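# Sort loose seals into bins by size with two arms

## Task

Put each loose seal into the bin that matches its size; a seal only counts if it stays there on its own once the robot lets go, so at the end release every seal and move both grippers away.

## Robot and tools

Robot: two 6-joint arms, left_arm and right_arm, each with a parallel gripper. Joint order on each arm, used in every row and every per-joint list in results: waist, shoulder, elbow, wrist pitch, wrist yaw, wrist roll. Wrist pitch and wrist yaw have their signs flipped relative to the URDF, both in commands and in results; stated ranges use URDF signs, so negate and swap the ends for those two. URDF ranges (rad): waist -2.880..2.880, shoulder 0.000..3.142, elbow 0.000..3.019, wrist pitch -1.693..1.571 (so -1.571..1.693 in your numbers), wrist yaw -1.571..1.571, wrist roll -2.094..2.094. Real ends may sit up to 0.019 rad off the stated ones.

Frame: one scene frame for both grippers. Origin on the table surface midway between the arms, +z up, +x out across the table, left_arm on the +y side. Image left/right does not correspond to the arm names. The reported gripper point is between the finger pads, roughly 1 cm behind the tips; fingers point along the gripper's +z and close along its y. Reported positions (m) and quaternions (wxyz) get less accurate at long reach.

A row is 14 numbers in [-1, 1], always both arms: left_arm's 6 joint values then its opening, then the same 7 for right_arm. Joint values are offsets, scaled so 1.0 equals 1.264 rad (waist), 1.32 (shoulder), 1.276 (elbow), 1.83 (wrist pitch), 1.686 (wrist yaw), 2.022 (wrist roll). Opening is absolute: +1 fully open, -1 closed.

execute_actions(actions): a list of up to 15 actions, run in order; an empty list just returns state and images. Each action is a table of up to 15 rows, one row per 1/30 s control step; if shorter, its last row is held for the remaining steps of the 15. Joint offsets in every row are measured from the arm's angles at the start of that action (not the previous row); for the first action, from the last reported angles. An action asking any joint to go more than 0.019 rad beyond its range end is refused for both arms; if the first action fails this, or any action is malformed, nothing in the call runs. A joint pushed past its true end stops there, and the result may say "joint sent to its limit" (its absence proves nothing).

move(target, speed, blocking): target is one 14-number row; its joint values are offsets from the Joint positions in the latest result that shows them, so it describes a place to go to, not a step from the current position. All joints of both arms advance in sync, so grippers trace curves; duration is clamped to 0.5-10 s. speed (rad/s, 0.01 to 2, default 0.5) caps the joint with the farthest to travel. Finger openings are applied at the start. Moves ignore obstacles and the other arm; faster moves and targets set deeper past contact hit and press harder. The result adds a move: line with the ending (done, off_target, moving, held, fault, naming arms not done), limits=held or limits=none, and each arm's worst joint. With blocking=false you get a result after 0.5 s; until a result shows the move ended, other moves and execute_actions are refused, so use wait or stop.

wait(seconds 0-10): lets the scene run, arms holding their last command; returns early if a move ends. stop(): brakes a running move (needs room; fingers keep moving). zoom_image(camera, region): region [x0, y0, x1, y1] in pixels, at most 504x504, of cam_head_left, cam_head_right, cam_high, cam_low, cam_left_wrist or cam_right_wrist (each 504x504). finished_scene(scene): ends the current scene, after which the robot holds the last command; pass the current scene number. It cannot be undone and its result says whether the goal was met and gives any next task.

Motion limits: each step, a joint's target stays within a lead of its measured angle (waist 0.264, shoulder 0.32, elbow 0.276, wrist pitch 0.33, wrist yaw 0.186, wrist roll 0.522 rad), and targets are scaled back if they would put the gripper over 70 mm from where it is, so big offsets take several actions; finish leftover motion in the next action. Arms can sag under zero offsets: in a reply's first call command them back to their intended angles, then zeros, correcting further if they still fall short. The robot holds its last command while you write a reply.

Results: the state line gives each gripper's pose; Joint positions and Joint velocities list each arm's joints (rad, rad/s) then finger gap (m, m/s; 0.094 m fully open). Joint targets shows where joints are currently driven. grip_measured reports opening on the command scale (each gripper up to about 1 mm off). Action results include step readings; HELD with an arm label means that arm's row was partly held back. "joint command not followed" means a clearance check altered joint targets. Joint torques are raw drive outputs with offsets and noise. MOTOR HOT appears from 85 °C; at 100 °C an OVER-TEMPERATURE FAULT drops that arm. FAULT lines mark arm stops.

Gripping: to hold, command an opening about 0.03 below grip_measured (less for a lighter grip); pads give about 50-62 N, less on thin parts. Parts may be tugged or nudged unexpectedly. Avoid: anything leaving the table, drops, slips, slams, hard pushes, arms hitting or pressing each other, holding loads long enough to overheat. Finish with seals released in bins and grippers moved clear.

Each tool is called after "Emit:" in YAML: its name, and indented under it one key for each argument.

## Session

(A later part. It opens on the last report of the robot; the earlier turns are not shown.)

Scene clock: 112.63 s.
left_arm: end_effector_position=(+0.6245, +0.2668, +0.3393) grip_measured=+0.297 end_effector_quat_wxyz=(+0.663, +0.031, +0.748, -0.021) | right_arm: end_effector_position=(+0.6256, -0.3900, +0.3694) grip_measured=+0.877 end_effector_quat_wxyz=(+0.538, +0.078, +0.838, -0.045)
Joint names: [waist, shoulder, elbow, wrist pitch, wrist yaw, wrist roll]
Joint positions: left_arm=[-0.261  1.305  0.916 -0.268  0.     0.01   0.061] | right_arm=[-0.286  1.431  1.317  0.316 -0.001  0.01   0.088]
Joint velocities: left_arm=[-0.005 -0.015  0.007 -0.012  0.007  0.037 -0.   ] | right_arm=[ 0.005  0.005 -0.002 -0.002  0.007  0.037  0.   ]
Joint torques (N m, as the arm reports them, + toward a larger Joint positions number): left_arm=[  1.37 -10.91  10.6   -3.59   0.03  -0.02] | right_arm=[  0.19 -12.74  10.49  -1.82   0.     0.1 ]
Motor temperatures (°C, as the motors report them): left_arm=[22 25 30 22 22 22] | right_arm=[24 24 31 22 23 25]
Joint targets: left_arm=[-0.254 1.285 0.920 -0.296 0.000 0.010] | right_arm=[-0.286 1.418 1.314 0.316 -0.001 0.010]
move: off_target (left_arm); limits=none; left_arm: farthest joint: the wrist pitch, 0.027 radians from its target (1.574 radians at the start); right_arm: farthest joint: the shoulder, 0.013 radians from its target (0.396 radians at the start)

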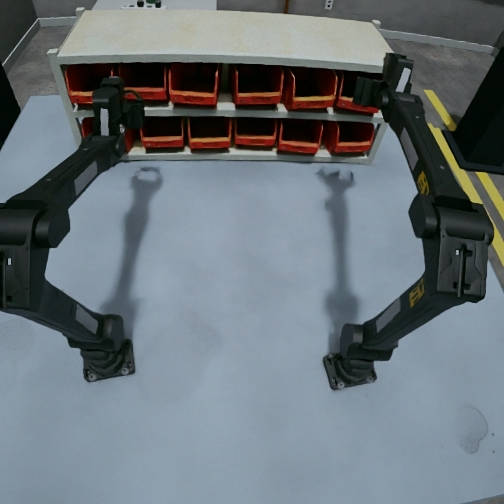

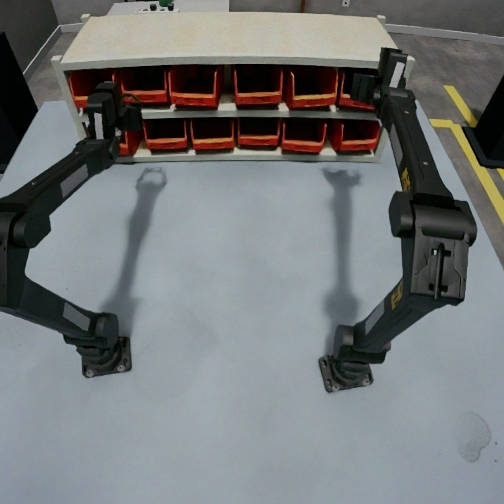

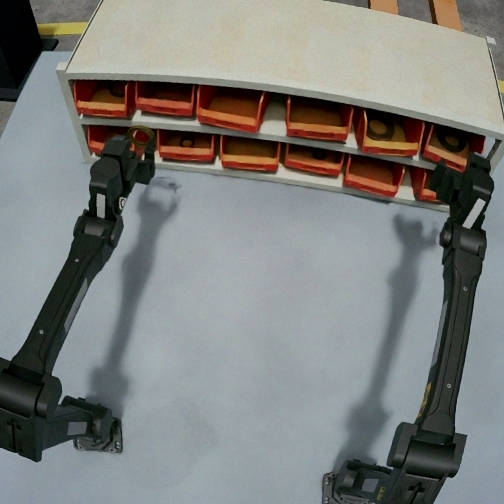

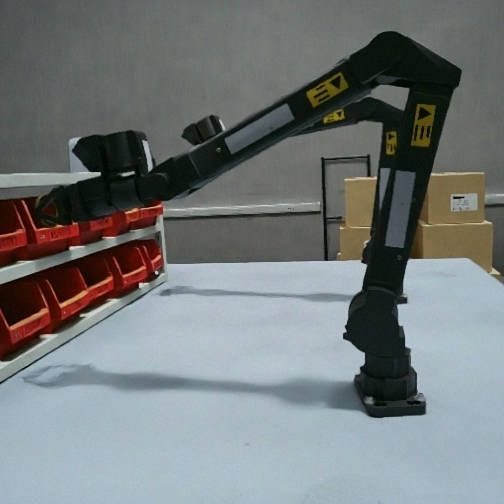

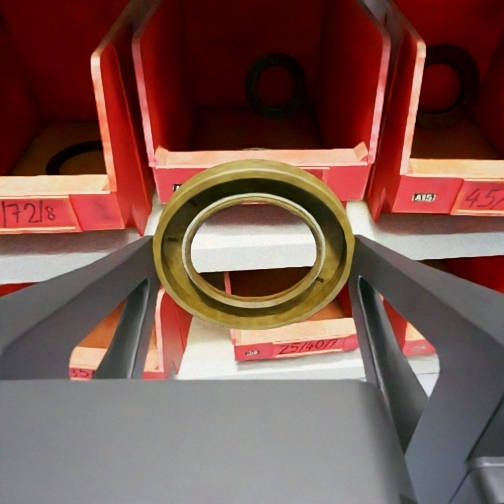

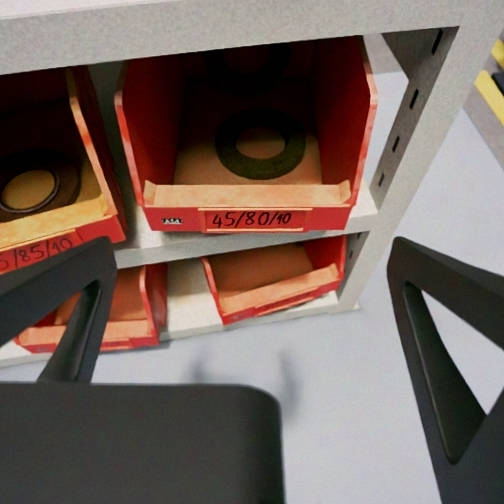

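Emit:
move:
  target: [0,0.338,0.41,0,0,0,0.26,0,-0.2,-0.2,0,0,0,0.88]
  speed: 0.2

Scene clock: 116.90 s.
left_arm: end_effector_position=(+0.7934, +0.2544, +0.3471) grip_measured=+0.297 end_effector_quat_wxyz=(+0.680, +0.030, +0.732, -0.022) | right_arm: end_effector_position=(+0.5305, -0.3732, +0.3606) grip_measured=+0.877 end_effector_quat_wxyz=(+0.538, +0.078, +0.838, -0.045)
Joint names: [waist, shoulder, elbow, wrist pitch, wrist yaw, wrist roll]
Joint positions: left_arm=[-0.261  1.732  1.39  -0.268  0.     0.01   0.061] | right_arm=[-0.286  1.178  1.065  0.316 -0.001  0.01   0.088]
Joint velocities: left_arm=[0.005 0.005 0.017 0.007 0.007 0.066 0.   ] | right_arm=[ 0.005 -0.005  0.002 -0.012  0.051  0.066  0.001]
Joint torques (N m, as the arm reports them, + toward a larger Joint positions number): left_arm=[  0.34 -14.25  15.02  -2.34   0.05   0.  ] | right_arm=[ 0.17 -8.74 10.51 -1.89 -0.01  0.12]
Motor temperatures (°C, as the motors report them): left_arm=[22 25 31 22 22 22] | right_arm=[24 24 30 22 23 25]
Joint targets: left_arm=[-0.261 1.751 1.439 -0.268 0.000 0.010] | right_arm=[-0.286 1.167 1.062 0.316 -0.001 0.010]
move: off_target (left_arm); limits=none; left_arm: farthest joint: the elbow, 0.049 radians from its target (0.523 radians at the start); right_arm: farthest joint: the shoulder, 0.011 radians from its target (0.264 radians at the start)

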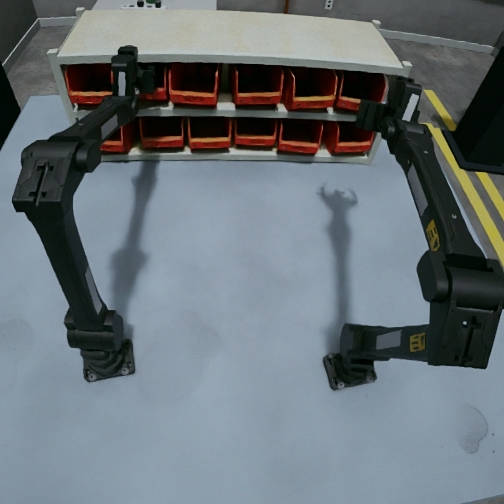

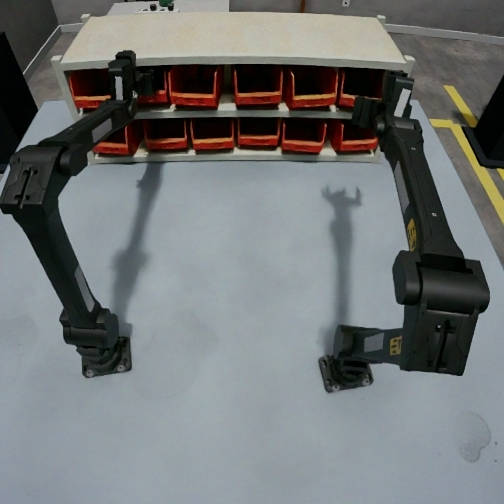

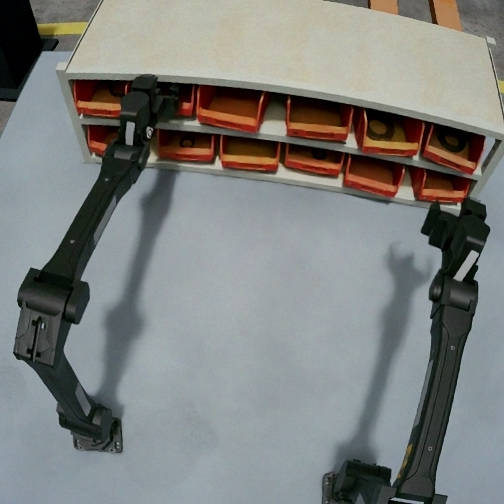

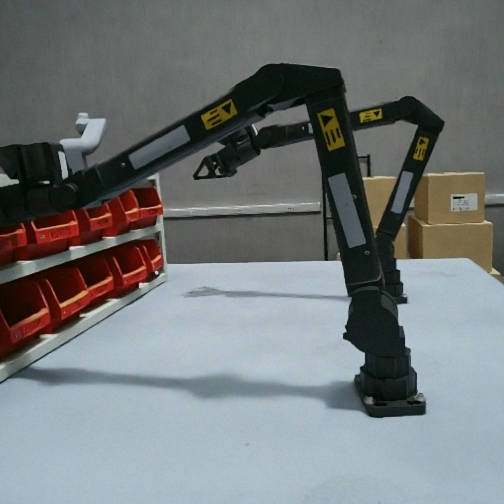

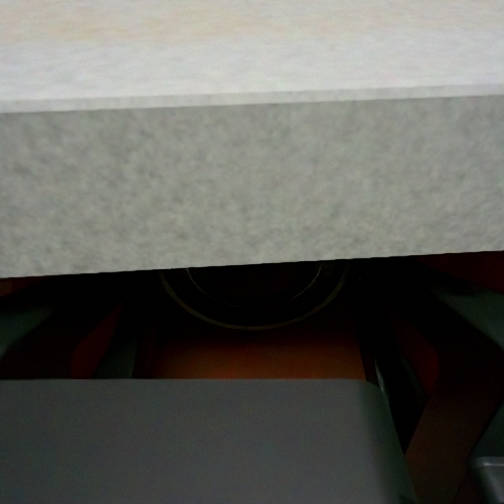

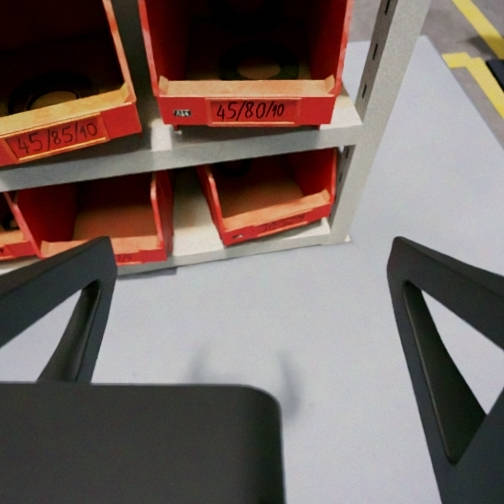

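Emit:
move:
  target: [0,0.045,0.035,0,0,0,0.26,0,0,0,0,0,0,0.88]
  speed: 0.1

Emit:
move:
  target: [0,0,0.035,0,0,0,0.7,0,0,0,0,0,0,0.88]

Emit:
move:
  target: [0,-0.38,-0.39,0,0,0,0.7,0,0,0,0,0,0,0.88]
  speed: 0.4

Scene clock: 119.93 s.
left_arm: end_effector_position=(+0.8012, +0.2539, +0.3210) grip_measured=+0.297 end_effector_quat_wxyz=(+0.668, +0.031, +0.744, -0.020) | right_arm: end_effector_position=(+0.5305, -0.3732, +0.3606) grip_measured=+0.877 end_effector_quat_wxyz=(+0.538, +0.078, +0.838, -0.045)
Joint names: [waist, shoulder, elbow, wrist pitch, wrist yaw, wrist roll]
Joint positions: left_arm=[-0.261  1.769  1.392 -0.269  0.001  0.011  0.061] | right_arm=[-0.286  1.178  1.065  0.316 -0.001  0.01   0.088]
Joint velocities: left_arm=[ 0.005 -0.005 -0.007 -0.027 -0.051  0.066 -0.001] | right_arm=[-0.005 -0.005 -0.007  0.007  0.066  0.007  0.   ]
Joint torques (N m, as the arm reports them, + toward a larger Joint positions number): left_arm=[  0.42 -14.72  14.33  -2.39   0.03  -0.03] | right_arm=[ 0.15 -8.41 10.73 -1.84 -0.01  0.1 ]
Motor temperatures (°C, as the motors report them): left_arm=[22 25 31 22 22 22] | right_arm=[24 24 30 22 23 25]
Joint targets: left_arm=[-0.261 1.791 1.435 -0.269 0.001 0.010] | right_arm=[-0.286 1.178 1.065 0.316 -0.001 0.010]
move: off_target (left_arm); limits=none; left_arm: farthest joint: the elbow, 0.043 radians from its target (0.045 radians at the start); right_arm: farthest joint: the waist, 0.000 radians from its target (0.000 radians at the start)

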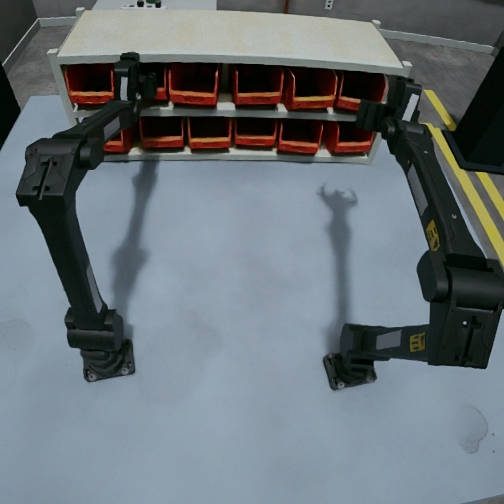

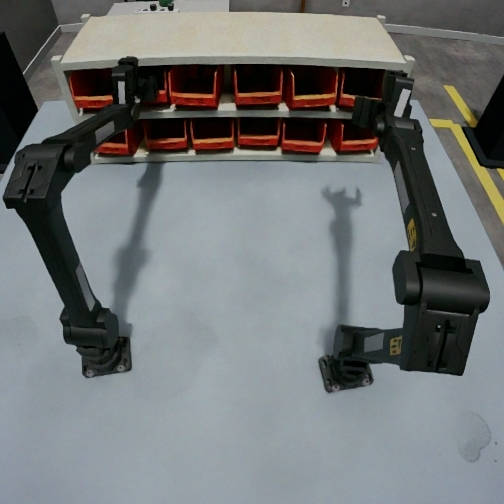

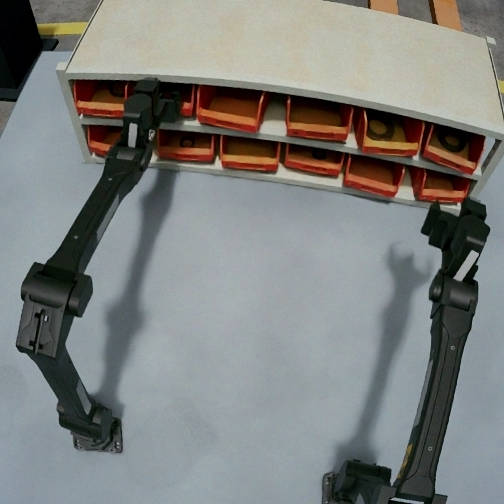

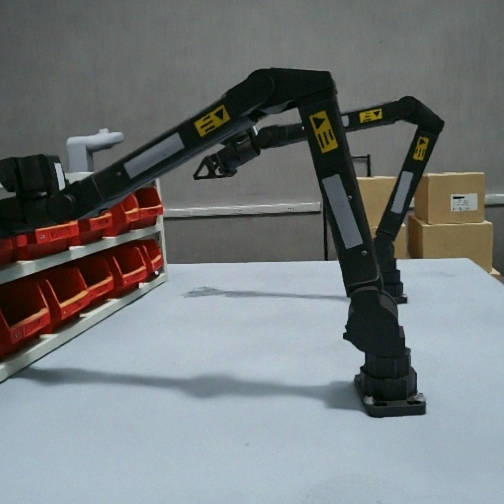

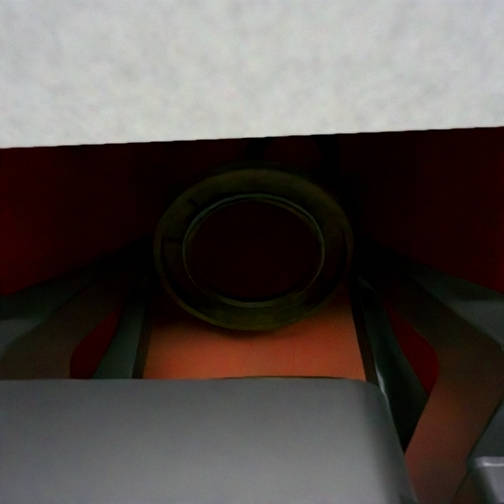

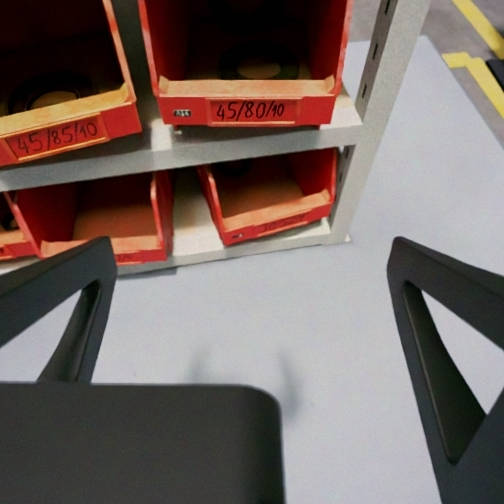

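Scene clock: 120.63 s.
left_arm: end_effector_position=(+0.8010, +0.2538, +0.3205) grip_measured=+0.697 end_effector_quat_wxyz=(+0.667, +0.031, +0.744, -0.021) | right_arm: end_effector_position=(+0.5305, -0.3732, +0.3606) grip_measured=+0.877 end_effector_quat_wxyz=(+0.538, +0.078, +0.838, -0.045)
Joint names: [waist, shoulder, elbow, wrist pitch, wrist yaw, wrist roll]
Joint positions: left_arm=[-0.261  1.769  1.391 -0.269  0.     0.011  0.08 ] | right_arm=[-0.286  1.178  1.065  0.316 -0.001  0.01   0.088]
Joint velocities: left_arm=[-0.005 -0.015  0.027 -0.007 -0.037  0.007 -0.002] | right_arm=[-0.005 -0.005 -0.002 -0.002 -0.007 -0.066  0.   ]
Joint torques (N m, as the arm reports them, + toward a larger Joint positions number): left_arm=[  0.21 -17.04  14.56  -2.43   0.04  -0.02] | right_arm=[ 0.13 -8.42 10.73 -1.84 -0.01  0.11]
Motor temperatures (°C, as the motors report them): left_arm=[22 25 31 22 22 22] | right_arm=[24 24 30 22 23 25]
Joint targets: left_arm=[-0.261 1.769 1.436 -0.269 0.001 0.011] | right_arm=[-0.286 1.178 1.065 0.316 -0.001 0.010]
move: off_target (left_arm); limits=none; left_arm: farthest joint: the elbow, 0.046 radians from its target (0.045 radians at the start); right_arm: farthest joint: the waist, 0.000 radians from its target (0.000 radians at the start)

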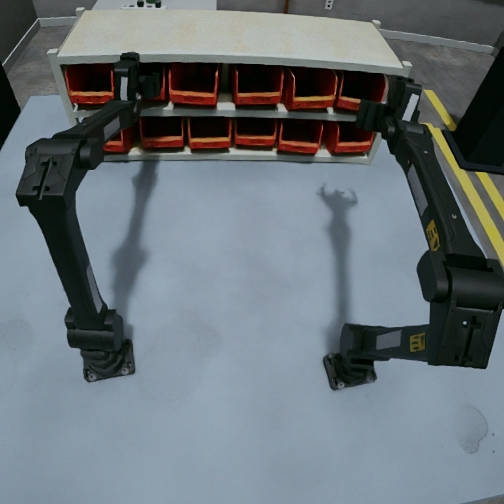

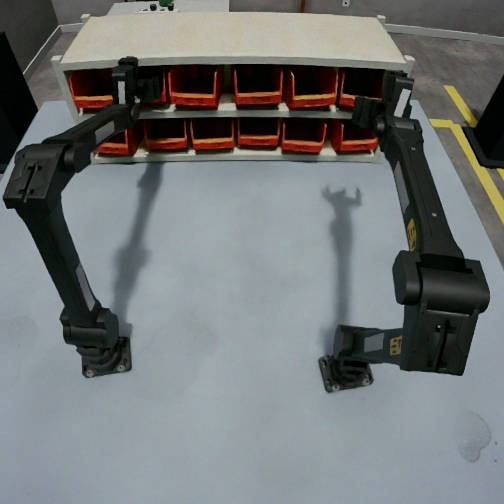

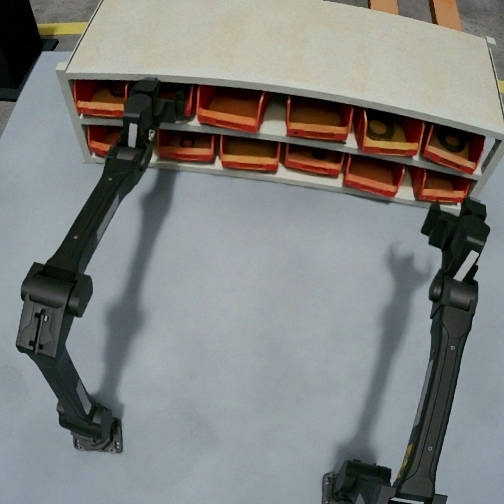

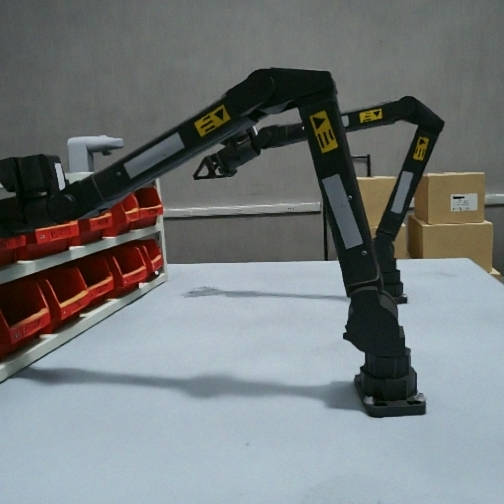

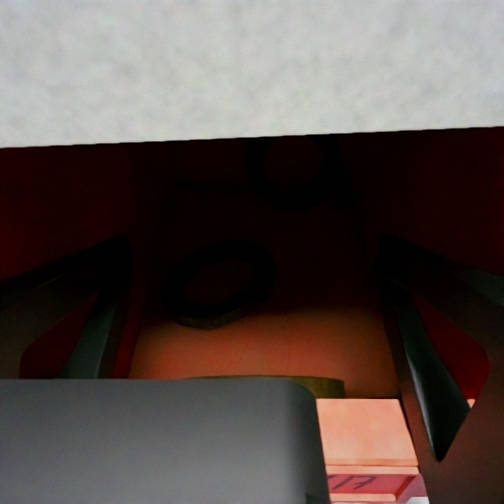

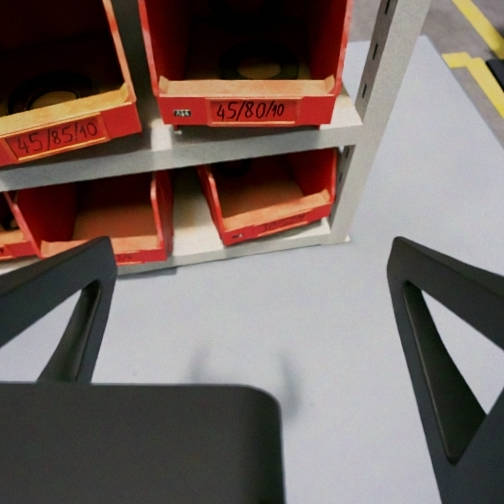

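Scene clock: 122.30 s.
left_arm: end_effector_position=(+0.6139, +0.2676, +0.3371) grip_measured=+0.697 end_effector_quat_wxyz=(+0.662, +0.031, +0.748, -0.021) | right_arm: end_effector_position=(+0.5305, -0.3732, +0.3606) grip_measured=+0.877 end_effector_quat_wxyz=(+0.538, +0.078, +0.838, -0.045)
Joint names: [waist, shoulder, elbow, wrist pitch, wrist yaw, wrist roll]
Joint positions: left_arm=[-0.261  1.278  0.887 -0.269  0.     0.01   0.08 ] | right_arm=[-0.286  1.178  1.065  0.316 -0.001  0.01   0.088]
Joint velocities: left_arm=[-0.015  0.005  0.007 -0.002 -0.007  0.022  0.   ] | right_arm=[ 0.005  0.015 -0.012  0.012  0.037  0.037 -0.001]
Joint torques (N m, as the arm reports them, + toward a larger Joint positions number): left_arm=[ 0.32 -9.34 11.07 -2.39  0.04  0.  ] | right_arm=[ 0.14 -8.33 10.71 -1.82 -0.02  0.12]
Motor temperatures (°C, as the motors report them): left_arm=[22 25 31 22 22 22] | right_arm=[24 24 30 22 23 25]
Joint targets: left_arm=[-0.261 1.267 0.893 -0.269 0.000 0.011] | right_arm=[-0.286 1.178 1.065 0.316 -0.001 0.010]
move: done; limits=none; left_arm: farthest joint: the shoulder, 0.010 radians from its target (0.501 radians at the start); right_arm: farthest joint: the waist, 0.000 radians from its target (0.000 radians at the start)

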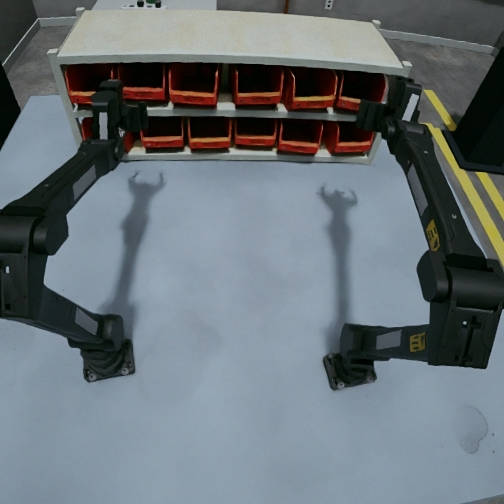

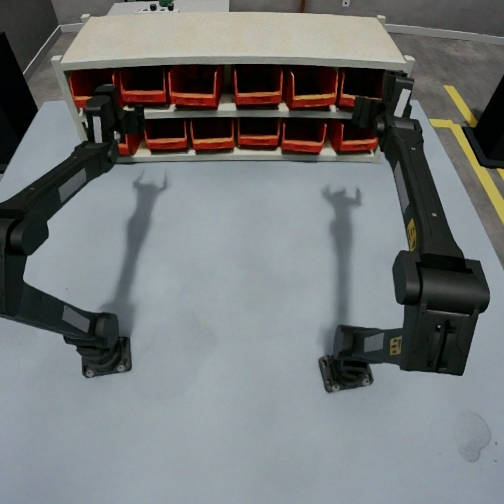

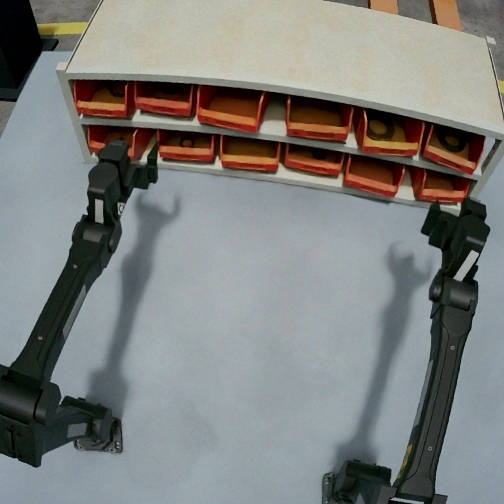

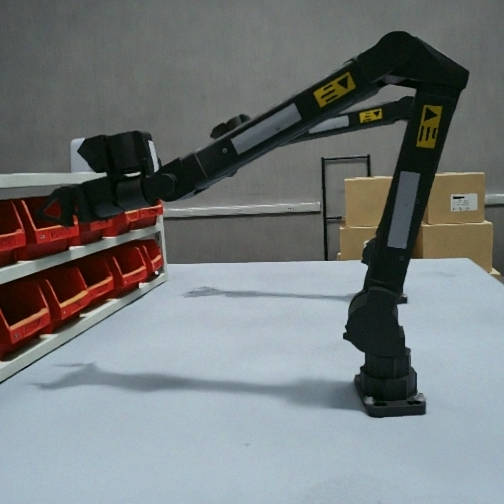

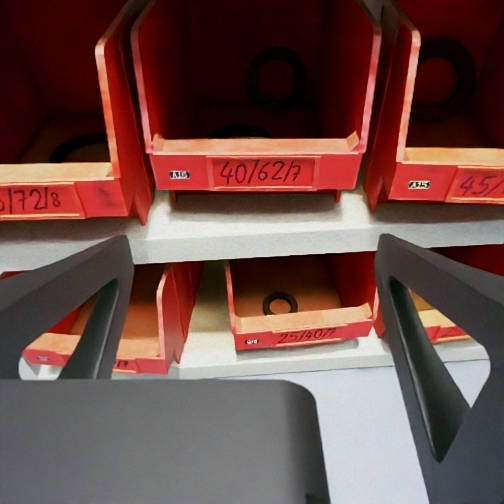

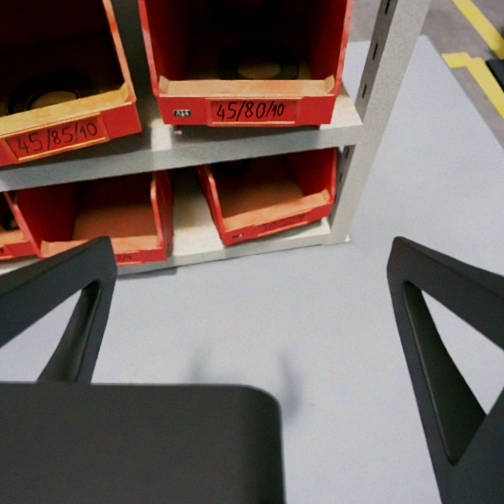

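Emit:
finished_scene:
  scene: 1

The scene is finished: the task was done.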